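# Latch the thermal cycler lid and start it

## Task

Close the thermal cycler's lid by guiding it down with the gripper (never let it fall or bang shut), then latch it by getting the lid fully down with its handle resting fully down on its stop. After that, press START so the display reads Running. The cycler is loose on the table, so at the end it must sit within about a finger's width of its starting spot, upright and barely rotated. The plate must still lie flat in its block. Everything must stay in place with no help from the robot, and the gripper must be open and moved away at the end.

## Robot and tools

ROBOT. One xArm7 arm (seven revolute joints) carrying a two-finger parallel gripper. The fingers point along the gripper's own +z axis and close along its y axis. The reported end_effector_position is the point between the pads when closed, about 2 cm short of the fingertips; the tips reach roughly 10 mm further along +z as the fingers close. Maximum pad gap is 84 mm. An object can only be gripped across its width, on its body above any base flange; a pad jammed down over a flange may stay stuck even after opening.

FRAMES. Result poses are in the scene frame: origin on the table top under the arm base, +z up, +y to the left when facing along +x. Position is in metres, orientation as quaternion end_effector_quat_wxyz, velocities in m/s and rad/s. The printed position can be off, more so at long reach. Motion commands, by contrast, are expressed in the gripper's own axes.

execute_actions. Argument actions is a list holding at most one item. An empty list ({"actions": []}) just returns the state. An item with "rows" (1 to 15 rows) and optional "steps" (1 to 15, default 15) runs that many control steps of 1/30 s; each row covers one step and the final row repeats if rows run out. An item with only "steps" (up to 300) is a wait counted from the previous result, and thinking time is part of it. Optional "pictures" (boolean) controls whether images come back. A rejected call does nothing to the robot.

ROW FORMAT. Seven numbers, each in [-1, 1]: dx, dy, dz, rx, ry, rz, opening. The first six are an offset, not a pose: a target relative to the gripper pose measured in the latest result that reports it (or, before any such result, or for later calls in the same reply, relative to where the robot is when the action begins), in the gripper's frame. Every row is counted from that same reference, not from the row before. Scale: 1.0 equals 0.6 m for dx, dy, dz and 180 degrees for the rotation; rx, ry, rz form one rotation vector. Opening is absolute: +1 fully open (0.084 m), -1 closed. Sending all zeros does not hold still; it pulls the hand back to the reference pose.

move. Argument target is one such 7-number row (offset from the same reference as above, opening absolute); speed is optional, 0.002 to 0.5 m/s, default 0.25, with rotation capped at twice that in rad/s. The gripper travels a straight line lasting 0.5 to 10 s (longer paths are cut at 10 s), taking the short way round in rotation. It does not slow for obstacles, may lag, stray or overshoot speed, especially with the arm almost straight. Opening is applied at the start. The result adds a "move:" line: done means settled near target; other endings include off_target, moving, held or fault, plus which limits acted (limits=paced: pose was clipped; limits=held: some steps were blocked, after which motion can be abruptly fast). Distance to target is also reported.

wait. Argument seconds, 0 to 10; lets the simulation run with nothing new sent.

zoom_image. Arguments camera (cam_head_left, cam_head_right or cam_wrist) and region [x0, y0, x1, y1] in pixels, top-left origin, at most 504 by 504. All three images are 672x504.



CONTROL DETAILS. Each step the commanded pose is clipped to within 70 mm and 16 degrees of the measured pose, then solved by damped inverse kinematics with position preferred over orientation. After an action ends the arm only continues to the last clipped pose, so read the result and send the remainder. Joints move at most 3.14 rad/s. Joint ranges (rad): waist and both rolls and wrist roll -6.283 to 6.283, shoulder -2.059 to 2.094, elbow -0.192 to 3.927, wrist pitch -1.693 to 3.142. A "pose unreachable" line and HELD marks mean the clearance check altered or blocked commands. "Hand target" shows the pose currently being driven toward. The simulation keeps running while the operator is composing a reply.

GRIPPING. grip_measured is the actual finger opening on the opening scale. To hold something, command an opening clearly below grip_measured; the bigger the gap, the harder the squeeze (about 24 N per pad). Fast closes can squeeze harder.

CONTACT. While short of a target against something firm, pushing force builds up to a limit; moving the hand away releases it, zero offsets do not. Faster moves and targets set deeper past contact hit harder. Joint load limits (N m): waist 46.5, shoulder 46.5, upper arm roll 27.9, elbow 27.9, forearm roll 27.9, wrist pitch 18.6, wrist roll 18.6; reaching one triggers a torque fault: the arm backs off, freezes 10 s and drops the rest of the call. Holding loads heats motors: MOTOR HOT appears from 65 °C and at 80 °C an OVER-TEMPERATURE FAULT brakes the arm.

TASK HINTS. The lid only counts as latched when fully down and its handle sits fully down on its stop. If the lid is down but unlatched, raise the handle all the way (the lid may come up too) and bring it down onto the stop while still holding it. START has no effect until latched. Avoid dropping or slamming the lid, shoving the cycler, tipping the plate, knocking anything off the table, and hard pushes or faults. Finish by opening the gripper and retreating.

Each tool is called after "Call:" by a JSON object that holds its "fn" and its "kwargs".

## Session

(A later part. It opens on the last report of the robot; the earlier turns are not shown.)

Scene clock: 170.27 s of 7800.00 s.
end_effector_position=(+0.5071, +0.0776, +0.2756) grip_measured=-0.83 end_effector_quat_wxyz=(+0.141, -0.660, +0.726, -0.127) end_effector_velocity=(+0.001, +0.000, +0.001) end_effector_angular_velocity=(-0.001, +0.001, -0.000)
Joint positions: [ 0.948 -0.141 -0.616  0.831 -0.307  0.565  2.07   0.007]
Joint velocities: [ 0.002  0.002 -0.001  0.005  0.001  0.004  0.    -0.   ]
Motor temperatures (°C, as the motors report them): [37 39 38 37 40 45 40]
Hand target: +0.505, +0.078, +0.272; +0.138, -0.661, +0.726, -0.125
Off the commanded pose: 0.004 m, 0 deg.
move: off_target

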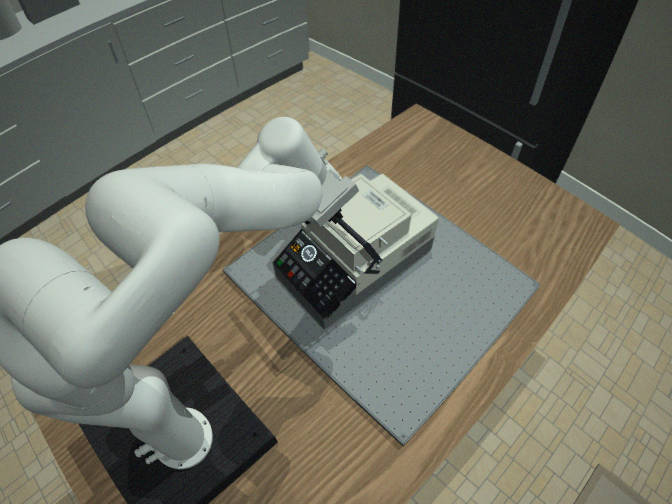

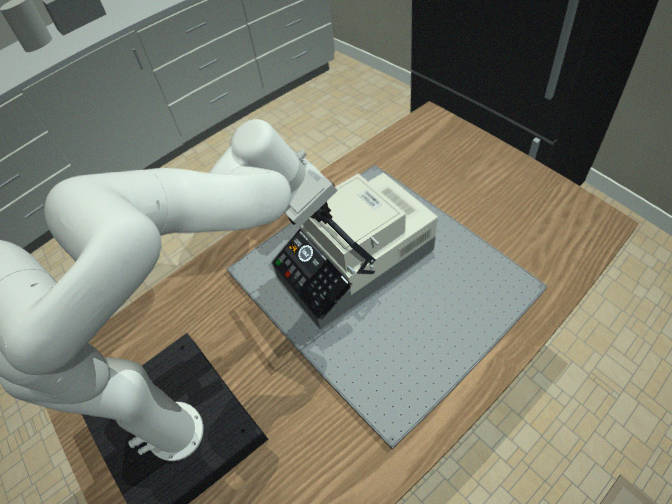

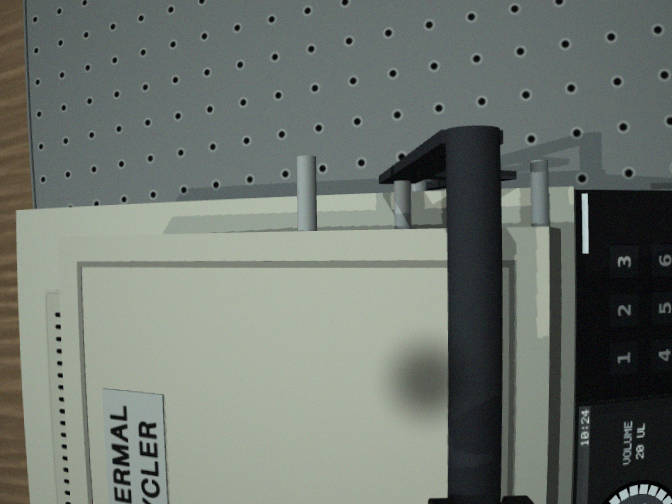

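Call:
{"fn": "move", "kwargs": {"target": [0,0.048,0.01,-0.01,0,0,-1], "speed": 0.015}}

Call:
{"fn": "move", "kwargs": {"target": [0,0.04,0.03,-0.01,0,0,-1], "speed": 0.015}}

Scene clock: 174.50 s of 7800.00 s.
end_effector_position=(+0.4821, +0.0807, +0.2587) grip_measured=-0.82 end_effector_quat_wxyz=(+0.130, -0.663, +0.728, -0.115) end_effector_velocity=(+0.001, -0.000, +0.000) end_effector_angular_velocity=(-0.000, -0.003, -0.001)
Joint positions: [ 0.942 -0.184 -0.598  0.756 -0.343  0.565  2.111  0.008]
Joint velocities: [-0.002  0.001  0.001 -0.    -0.002 -0.003  0.002  0.   ]
Motor temperatures (°C, as the motors report them): [37 39 38 37 40 45 40]
Hand target: +0.483, +0.080, +0.259; +0.131, -0.663, +0.728, -0.116
Off the commanded pose: 0.001 m, 0 deg.
move: done

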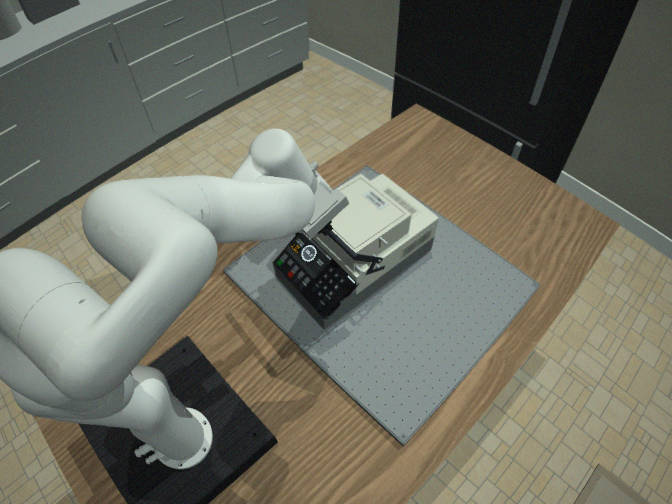

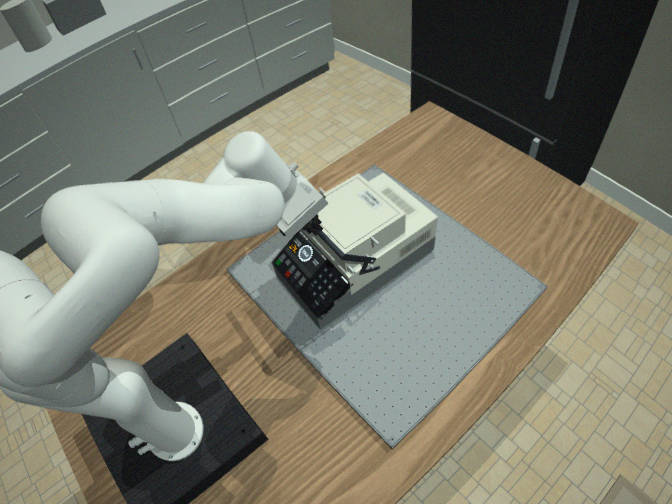

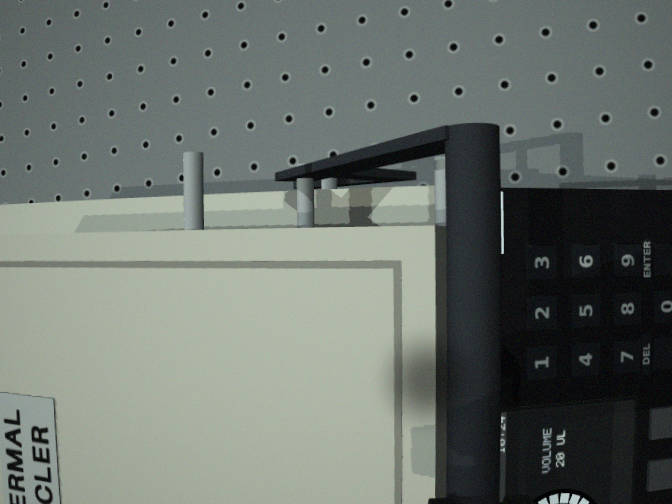

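Scene clock: 176.73 s of 7800.00 s.
end_effector_position=(+0.4649, +0.0819, +0.2328) grip_measured=-0.76 end_effector_quat_wxyz=(+0.117, -0.665, +0.731, -0.103) end_effector_velocity=(-0.000, +0.001, +0.000) end_effector_angular_velocity=(+0.003, -0.002, +0.001)
Joint positions: [ 0.946 -0.175 -0.603  0.698 -0.34   0.534  2.121  0.011]
Joint velocities: [ 0.002 -0.002 -0.002 -0.003 -0.001 -0.004  0.001 -0.   ]
Motor temperatures (°C, as the motors report them): [37 39 38 37 40 46 40]
Hand target: +0.466, +0.083, +0.234; +0.120, -0.665, +0.730, -0.104
Off the commanded pose: 0.002 m, 0 deg.
move: done

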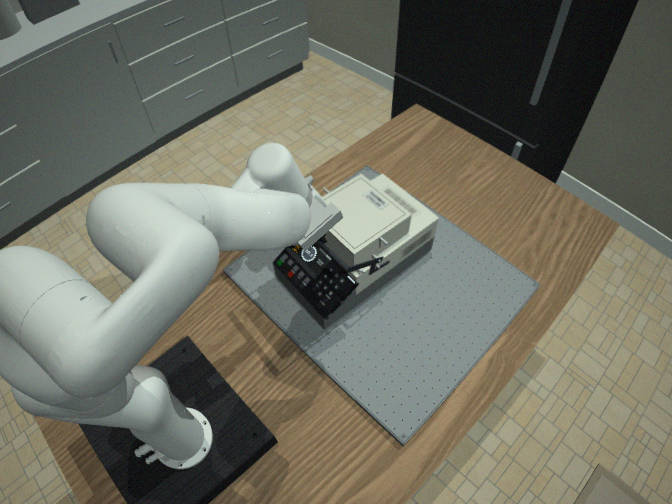

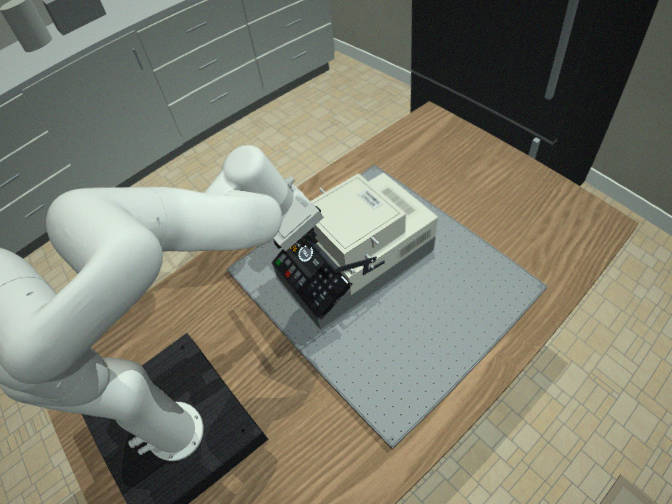

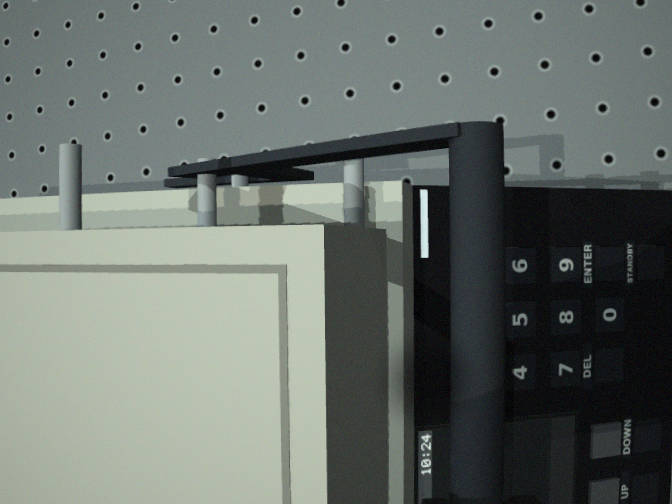

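Call:
{"fn": "move", "kwargs": {"target": [0,0.033,0.062,0,0,0,-1], "speed": 0.015}}

Scene clock: 181.10 s of 7800.00 s.
end_effector_position=(+0.4600, +0.0839, +0.1937) grip_measured=-0.74 end_effector_quat_wxyz=(+0.120, -0.664, +0.731, -0.105) end_effector_velocity=(-0.001, -0.000, -0.002) end_effector_angular_velocity=(-0.000, +0.002, -0.000)
Joint positions: [ 0.951 -0.093 -0.622  0.634 -0.327  0.388  2.126  0.012]
Joint velocities: [ 0.001  0.004 -0.002 -0.004  0.002 -0.005 -0.001 -0.   ]
Motor temperatures (°C, as the motors report them): [37 39 38 38 40 46 40]
Hand target: +0.458, +0.084, +0.191; +0.117, -0.665, +0.731, -0.103
Off the commanded pose: 0.003 m, 0 deg.
move: done

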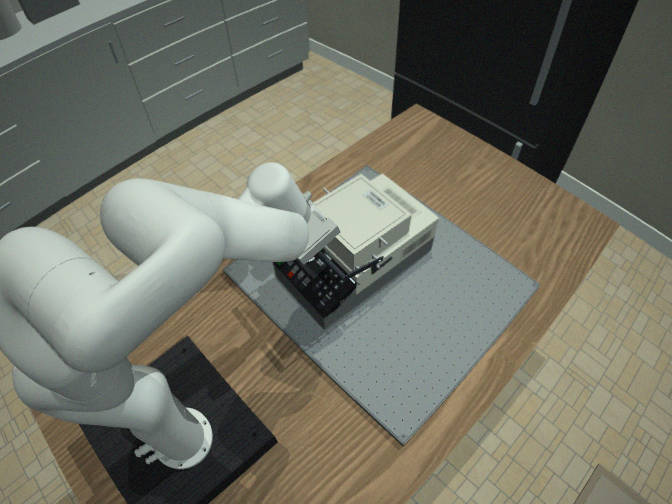

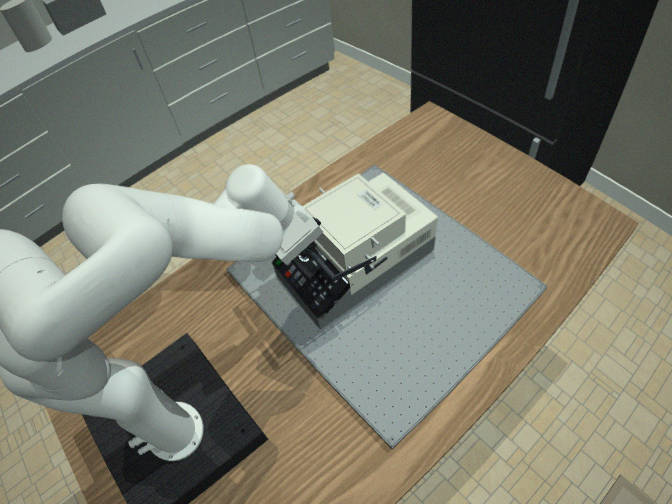

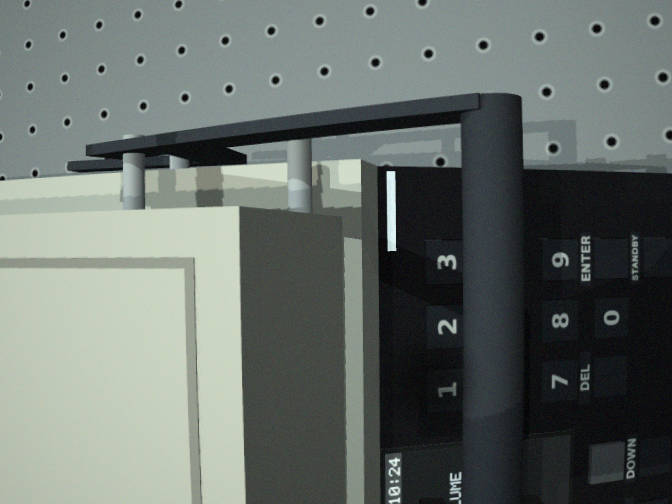

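Call:
{"fn": "move", "kwargs": {"target": [0,0.016,0.034,0,0,0,-1], "speed": 0.012}}

Scene clock: 184.03 s of 7800.00 s.
end_effector_position=(+0.4633, +0.0856, +0.1769) grip_measured=-0.74 end_effector_quat_wxyz=(+0.126, -0.663, +0.730, -0.108) end_effector_velocity=(+0.001, -0.000, -0.001) end_effector_angular_velocity=(+0.001, -0.001, -0.001)
Joint positions: [ 0.957 -0.033 -0.632  0.62  -0.294  0.306  2.111  0.012]
Joint velocities: [ 0.001  0.005 -0.001  0.001  0.005 -0.005 -0.003 -0.   ]
Motor temperatures (°C, as the motors report them): [37 39 38 37 40 46 40]
Hand target: +0.457, +0.085, +0.171; +0.120, -0.664, +0.731, -0.105
Off the commanded pose: 0.008 m, 1 deg.
move: off_target

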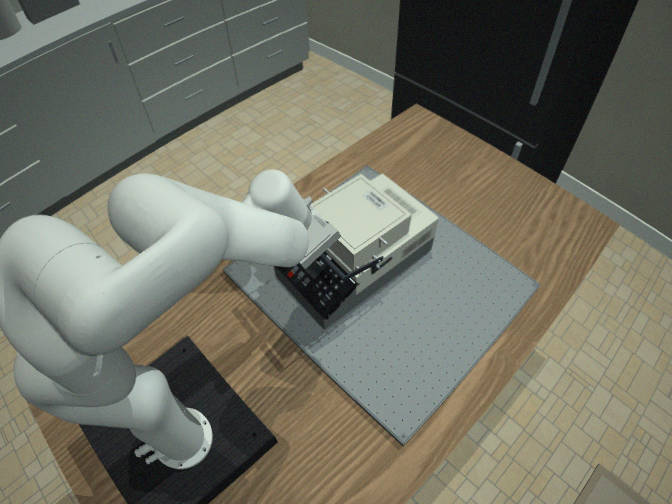

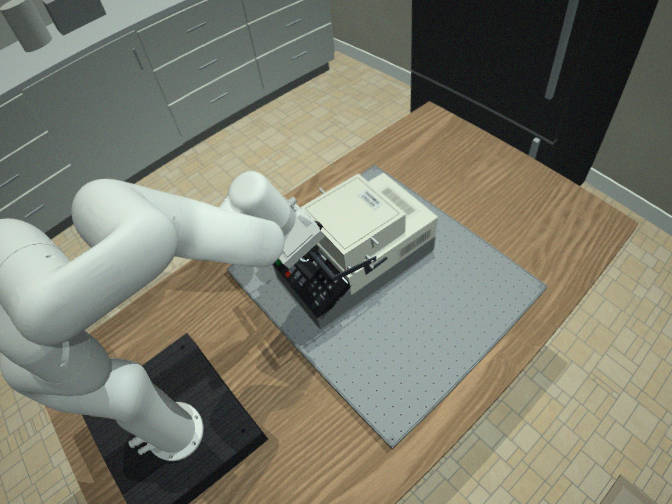

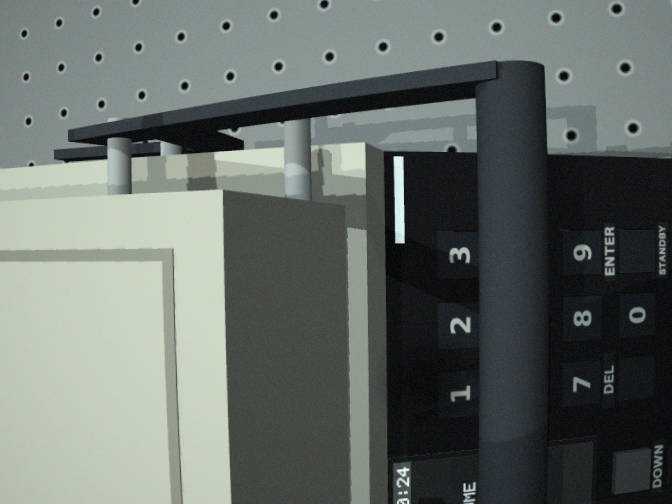

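Call:
{"fn": "move", "kwargs": {"target": [0,0,-0.01,0,0,0,-0.45], "speed": 0.02}}

Call:
{"fn": "move", "kwargs": {"target": [0,0,-0.16,0,0,0,-0.45], "speed": 0.1}}

Call:
{"fn": "move", "kwargs": {"target": [-0.05,0.06,0,0,0,0,-1], "speed": 0.1}}

Scene clock: 186.33 s of 7800.00 s.
end_effector_position=(+0.4610, +0.0856, +0.1823) grip_measured=-0.47 end_effector_quat_wxyz=(+0.125, -0.663, +0.730, -0.108) end_effector_velocity=(+0.002, -0.000, +0.002) end_effector_angular_velocity=(+0.001, -0.006, -0.000)
Joint positions: [ 0.954 -0.058 -0.628  0.618 -0.32   0.328  2.129  0.024]
Joint velocities: [-0.001 -0.    -0.     0.004 -0.002 -0.002  0.    -0.   ]
Motor temperatures (°C, as the motors report them): [37 39 38 37 40 46 40]
Hand target: +0.461, +0.086, +0.183; +0.126, -0.663, +0.730, -0.108
Off the commanded pose: 0.000 m, 0 deg.
move: done

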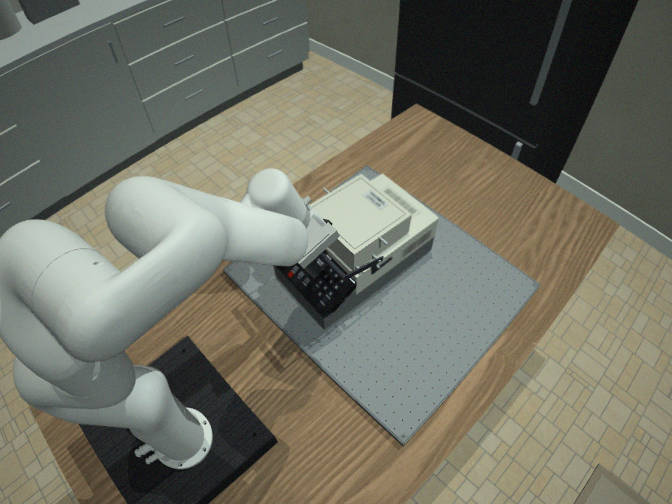

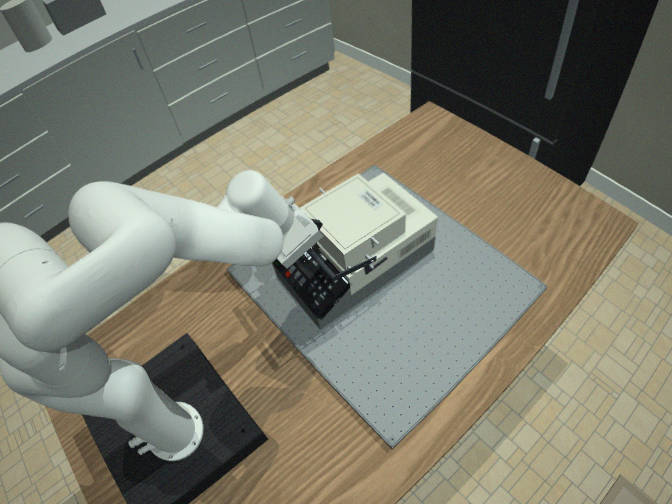

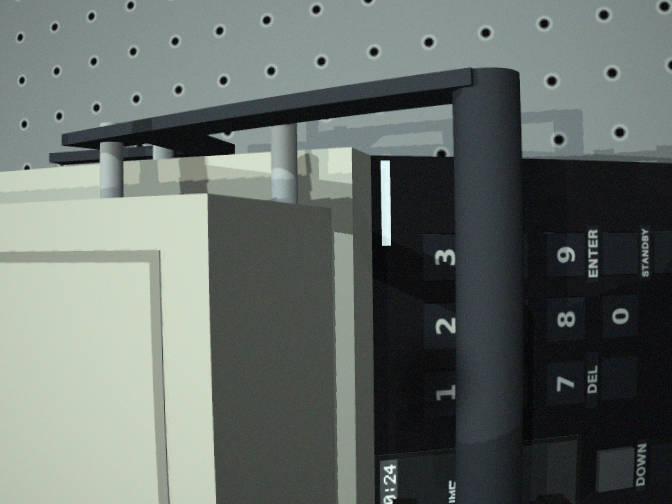

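Scene clock: 187.70 s of 7800.00 s.
end_effector_position=(+0.4296, +0.0851, +0.2729) grip_measured=-0.47 end_effector_quat_wxyz=(+0.125, -0.663, +0.730, -0.108) end_effector_velocity=(+0.001, +0.001, +0.004) end_effector_angular_velocity=(+0.002, -0.005, +0.000)
Joint positions: [ 0.92  -0.391 -0.525  0.639 -0.462  0.68   2.236  0.024]
Joint velocities: [-0.001 -0.006  0.004  0.004 -0.     0.004  0.001 -0.   ]
Motor temperatures (°C, as the motors report them): [37 39 38 37 40 46 40]
Hand target: +0.430, +0.085, +0.273; +0.125, -0.663, +0.730, -0.108
Off the commanded pose: 0.000 m, 0 deg.
move: done

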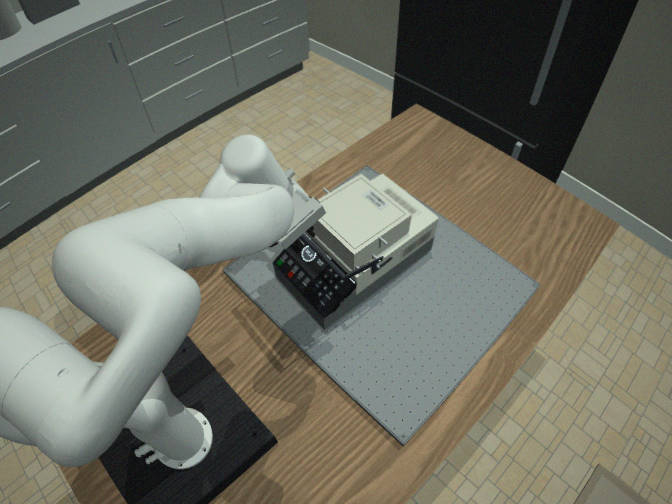

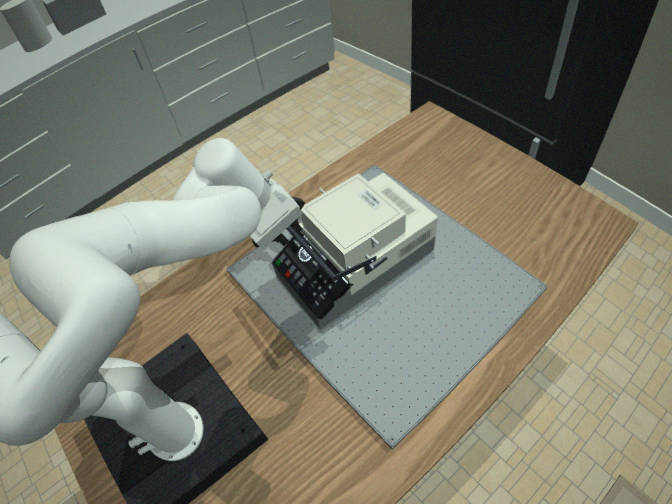

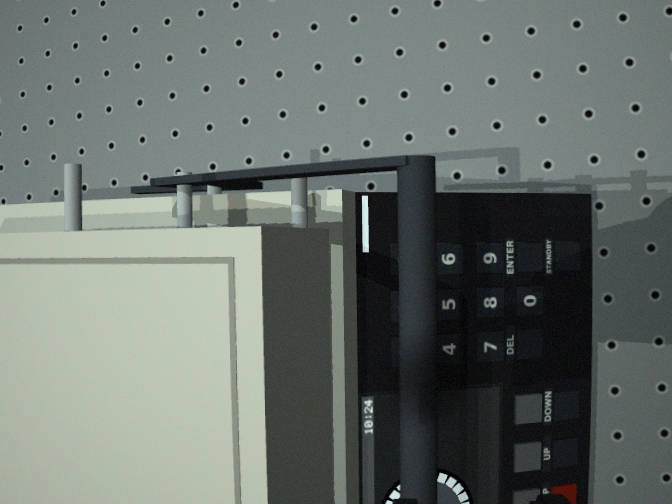

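Scene clock: 188.57 s of 7800.00 s.
end_effector_position=(+0.3986, +0.1183, +0.2625) grip_measured=-1.00 end_effector_quat_wxyz=(+0.125, -0.663, +0.730, -0.107) end_effector_velocity=(-0.002, +0.002, -0.001) end_effector_angular_velocity=(-0.001, +0.000, +0.001)
Joint positions: [ 0.927 -0.431 -0.432  0.564 -0.496  0.678  2.37   0.   ]
Joint velocities: [ 0.    -0.001  0.005 -0.005 -0.002 -0.001  0.007  0.   ]
Motor temperatures (°C, as the motors report them): [37 39 38 37 40 46 40]
Hand target: +0.398, +0.119, +0.262; +0.125, -0.663, +0.730, -0.107
Off the commanded pose: 0.000 m, 0 deg.
move: done

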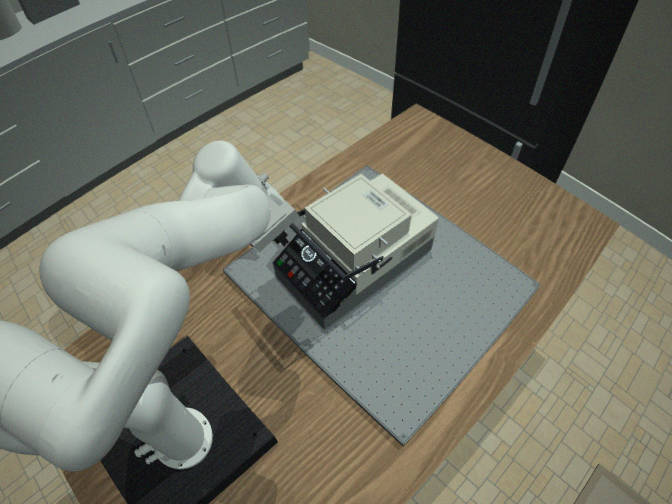

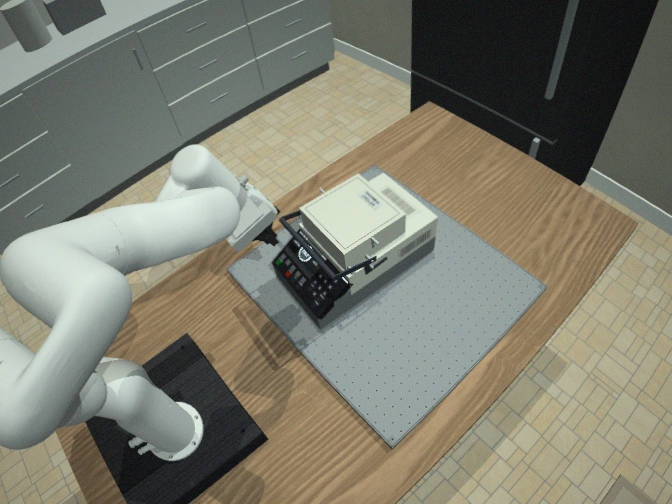

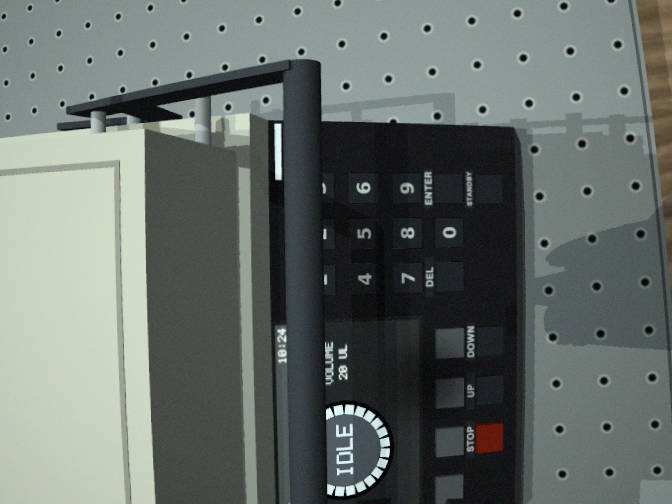

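Call:
{"fn": "move", "kwargs": {"target": [-0.075,0.06,0.08,0,0,0,-1], "speed": 0.08}}

Scene clock: 191.33 s of 7800.00 s.
end_effector_position=(+0.3846, +0.1669, +0.2074) grip_measured=-1.00 end_effector_quat_wxyz=(+0.125, -0.663, +0.731, -0.107) end_effector_velocity=(-0.000, +0.001, -0.001) end_effector_angular_velocity=(-0.000, -0.000, -0.001)
Joint positions: [ 0.957 -0.265 -0.369  0.515 -0.541  0.498  2.552  0.   ]
Joint velocities: [ 0.     0.005  0.002 -0.001 -0.003 -0.004  0.006  0.   ]
Motor temperatures (°C, as the motors report them): [37 39 38 37 40 46 40]
Hand target: +0.384, +0.167, +0.207; +0.125, -0.663, +0.730, -0.107
Off the commanded pose: 0.000 m, 0 deg.
move: done

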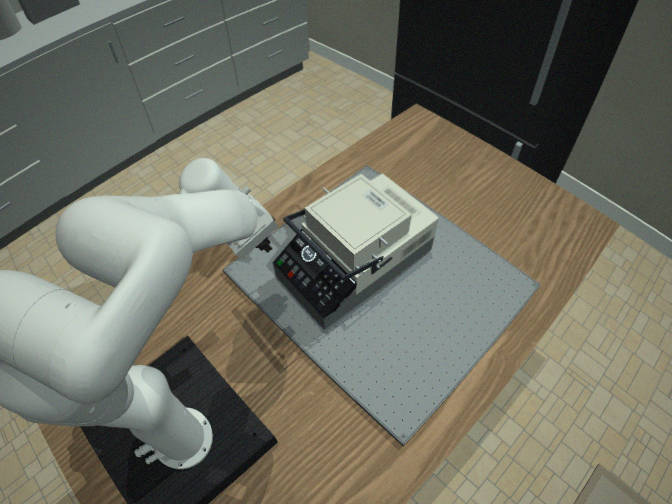

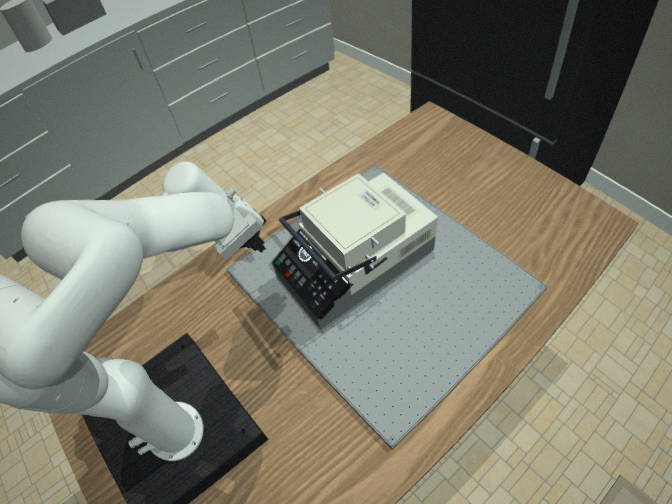

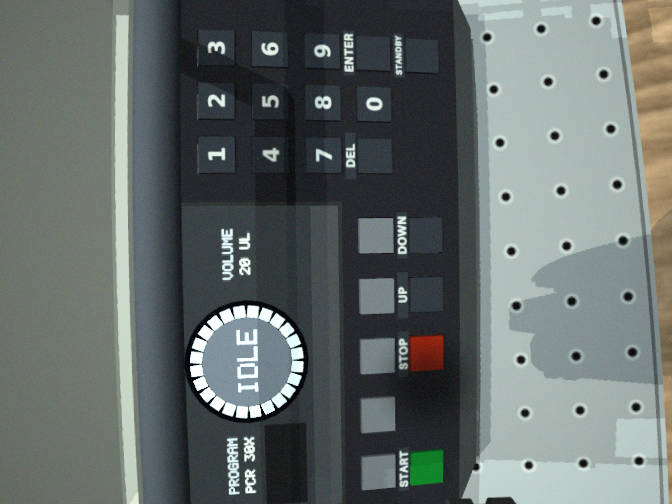

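Call:
{"fn": "move", "kwargs": {"target": [-0.026,0.005,0.14,0,0,0,-1], "speed": 0.05}}

Call:
{"fn": "move", "kwargs": {"target": [0,0,0.04,0,0,0,-1], "speed": 0.01}}

Scene clock: 194.97 s of 7800.00 s.
end_effector_position=(+0.4105, +0.1833, +0.1277) grip_measured=-1.00 end_effector_quat_wxyz=(+0.125, -0.663, +0.731, -0.107) end_effector_velocity=(+0.000, +0.000, -0.002) end_effector_angular_velocity=(-0.001, +0.000, +0.000)
Joint positions: [ 0.943  0.08  -0.393  0.575 -0.586  0.208  2.637  0.   ]
Joint velocities: [-0.     0.006 -0.     0.002 -0.002 -0.004  0.003  0.   ]
Motor temperatures (°C, as the motors report them): [37 39 38 37 40 46 40]
Hand target: +0.411, +0.183, +0.127; +0.125, -0.663, +0.731, -0.107
Off the commanded pose: 0.000 m, 0 deg.
move: done

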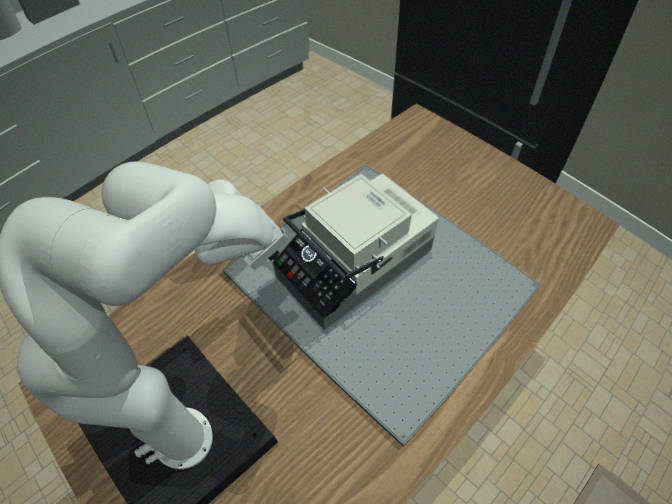

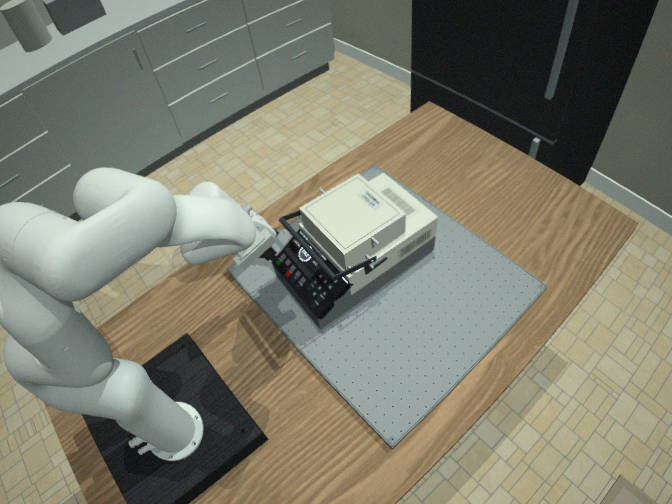

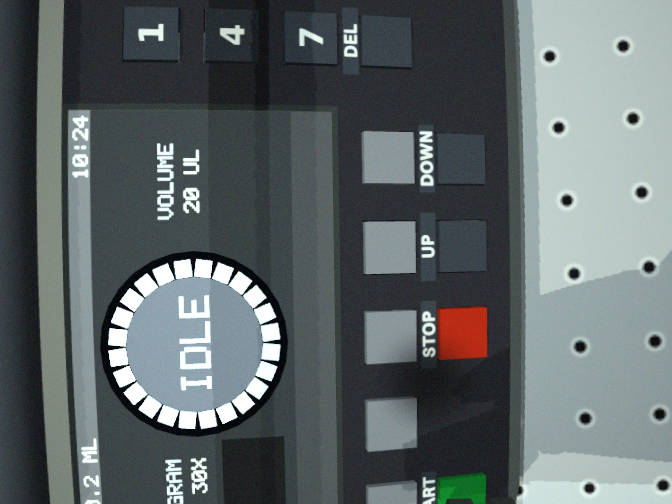

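Scene clock: 197.60 s of 7800.00 s.
end_effector_position=(+0.4183, +0.1835, +0.1050) grip_measured=-1.00 end_effector_quat_wxyz=(+0.125, -0.663, +0.731, -0.107) end_effector_velocity=(+0.001, +0.000, -0.001) end_effector_angular_velocity=(-0.000, -0.000, -0.000)
Joint positions: [ 0.935  0.178 -0.402  0.6   -0.597  0.132  2.654  0.   ]
Joint velocities: [ 0.     0.004 -0.001  0.002 -0.    -0.003  0.001  0.   ]
Motor temperatures (°C, as the motors report them): [37 39 38 37 40 46 40]
Hand target: +0.418, +0.183, +0.105; +0.125, -0.663, +0.731, -0.107
Off the commanded pose: 0.000 m, 0 deg.
move: done

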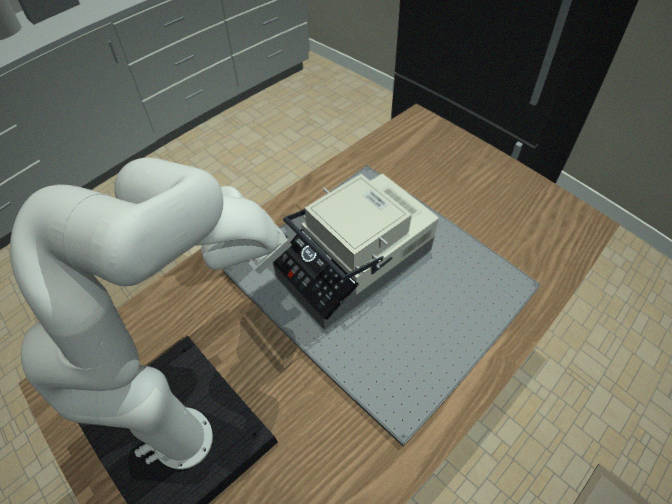

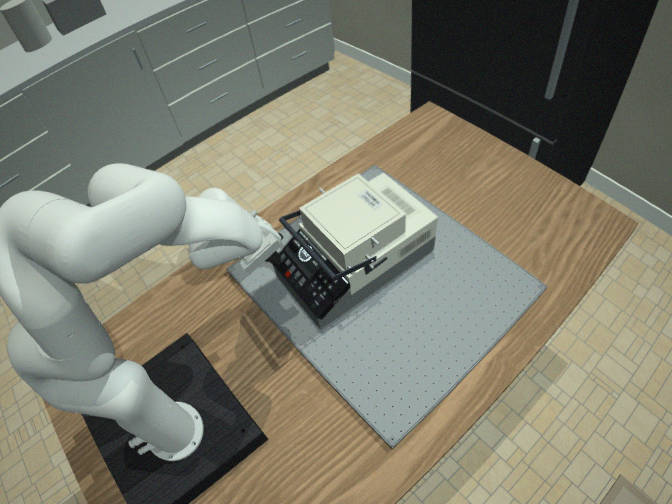

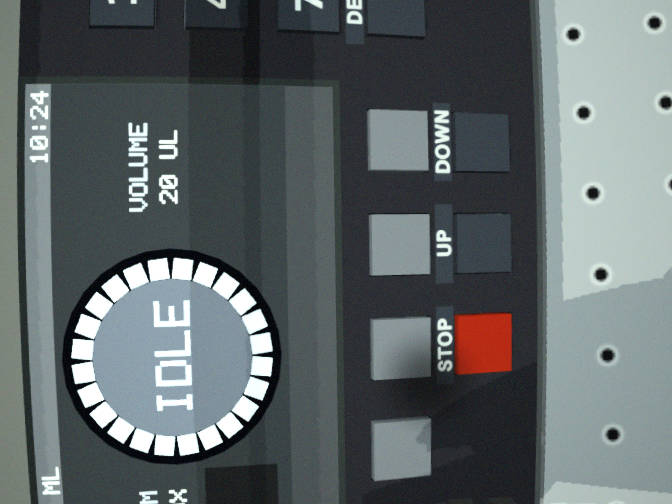

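Call:
{"fn": "move", "kwargs": {"target": [0,0.004,0.018,0,0,0,-1], "speed": 0.008}}

Scene clock: 200.17 s of 7800.00 s.
end_effector_position=(+0.4229, +0.1893, +0.1023) grip_measured=-1.00 end_effector_quat_wxyz=(+0.136, -0.663, +0.729, -0.106) end_effector_velocity=(-0.001, -0.003, -0.001) end_effector_angular_velocity=(-0.004, +0.004, -0.004)
Joint positions: [ 0.939  0.204 -0.409  0.611 -0.615  0.094  2.677  0.   ]
Joint velocities: [-0.005 -0.001  0.001 -0.003 -0.004  0.003  0.003 -0.   ]
Motor temperatures (°C, as the motors report them): [37 39 38 37 40 46 40]
Hand target: +0.419, +0.184, +0.094; +0.125, -0.663, +0.731, -0.107
Off the commanded pose: 0.010 m, 1 deg.
move: off_target

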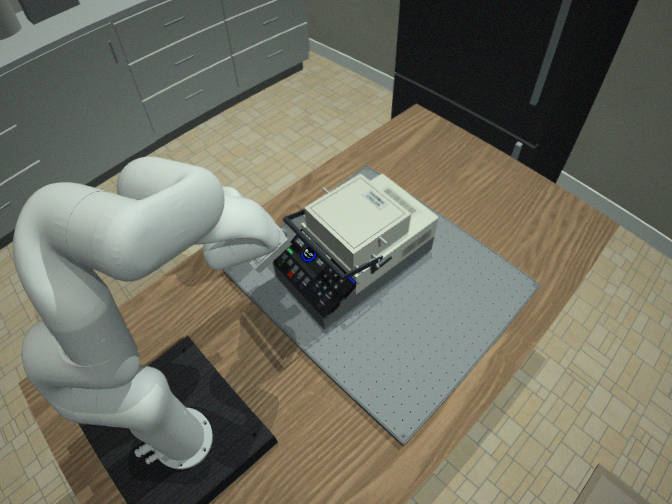

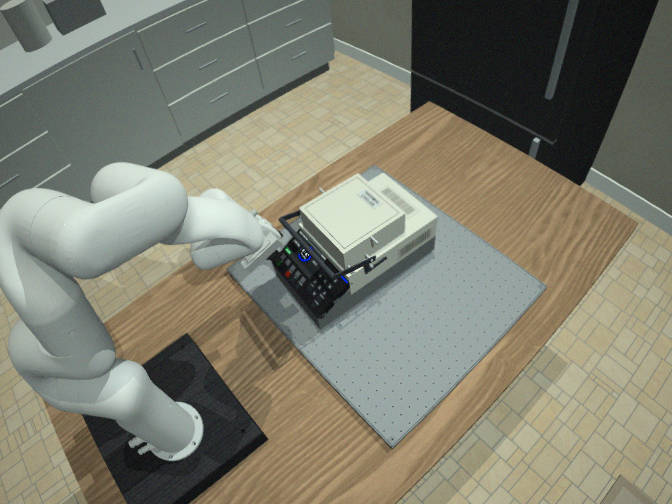

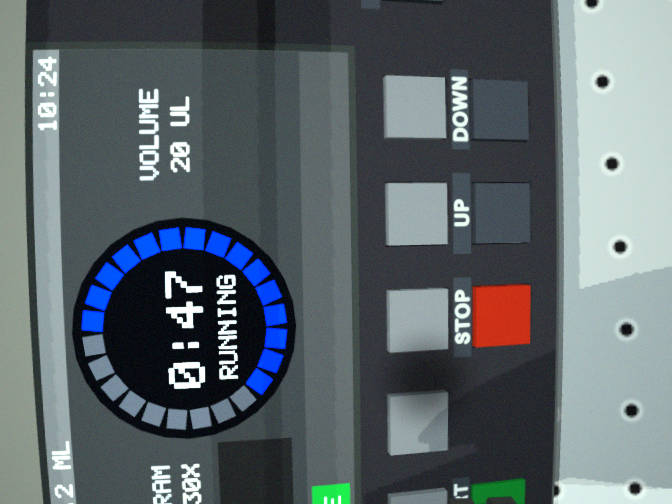

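Call:
{"fn": "move", "kwargs": {"target": [0,0.05,-0.3,0,0,0,-1], "speed": 0.15}}

Scene clock: 202.40 s of 7800.00 s.
end_effector_position=(+0.3335, +0.1881, +0.2614) grip_measured=-1.00 end_effector_quat_wxyz=(+0.136, -0.663, +0.729, -0.106) end_effector_velocity=(-0.001, +0.001, +0.003) end_effector_angular_velocity=(+0.003, -0.004, +0.001)
Joint positions: [ 1.04  -0.516 -0.28   0.48  -0.526  0.732  2.647  0.   ]
Joint velocities: [ 0.001 -0.009  0.004  0.001  0.002  0.006 -0.001  0.   ]
Motor temperatures (°C, as the motors report them): [37 39 38 37 40 46 40]
Hand target: +0.333, +0.188, +0.262; +0.136, -0.663, +0.729, -0.106
Off the commanded pose: 0.000 m, 0 deg.
move: done

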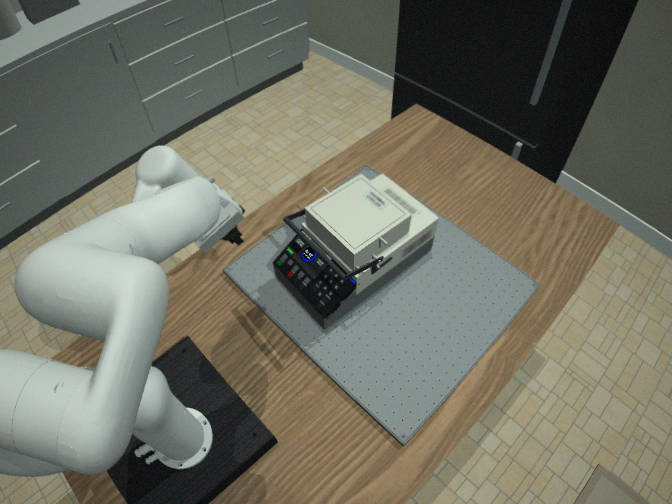

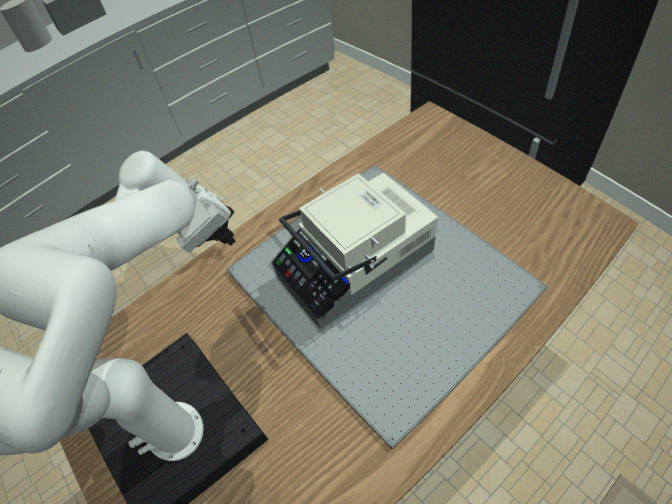

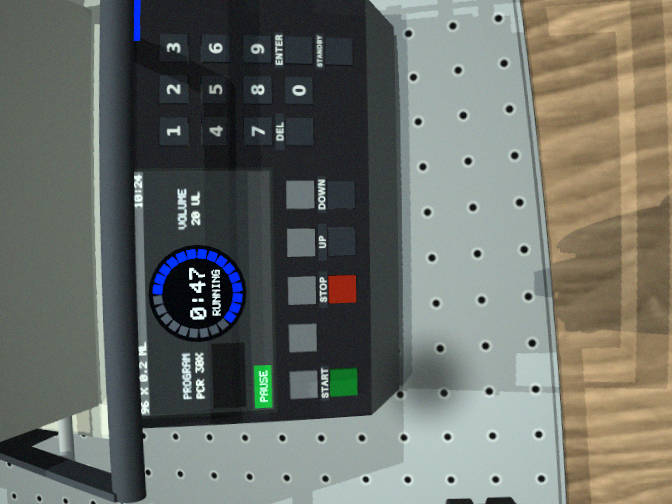

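Call:
{"fn": "finished_scene", "kwargs": {"scene": 2}}

The scene is finished: the task was done.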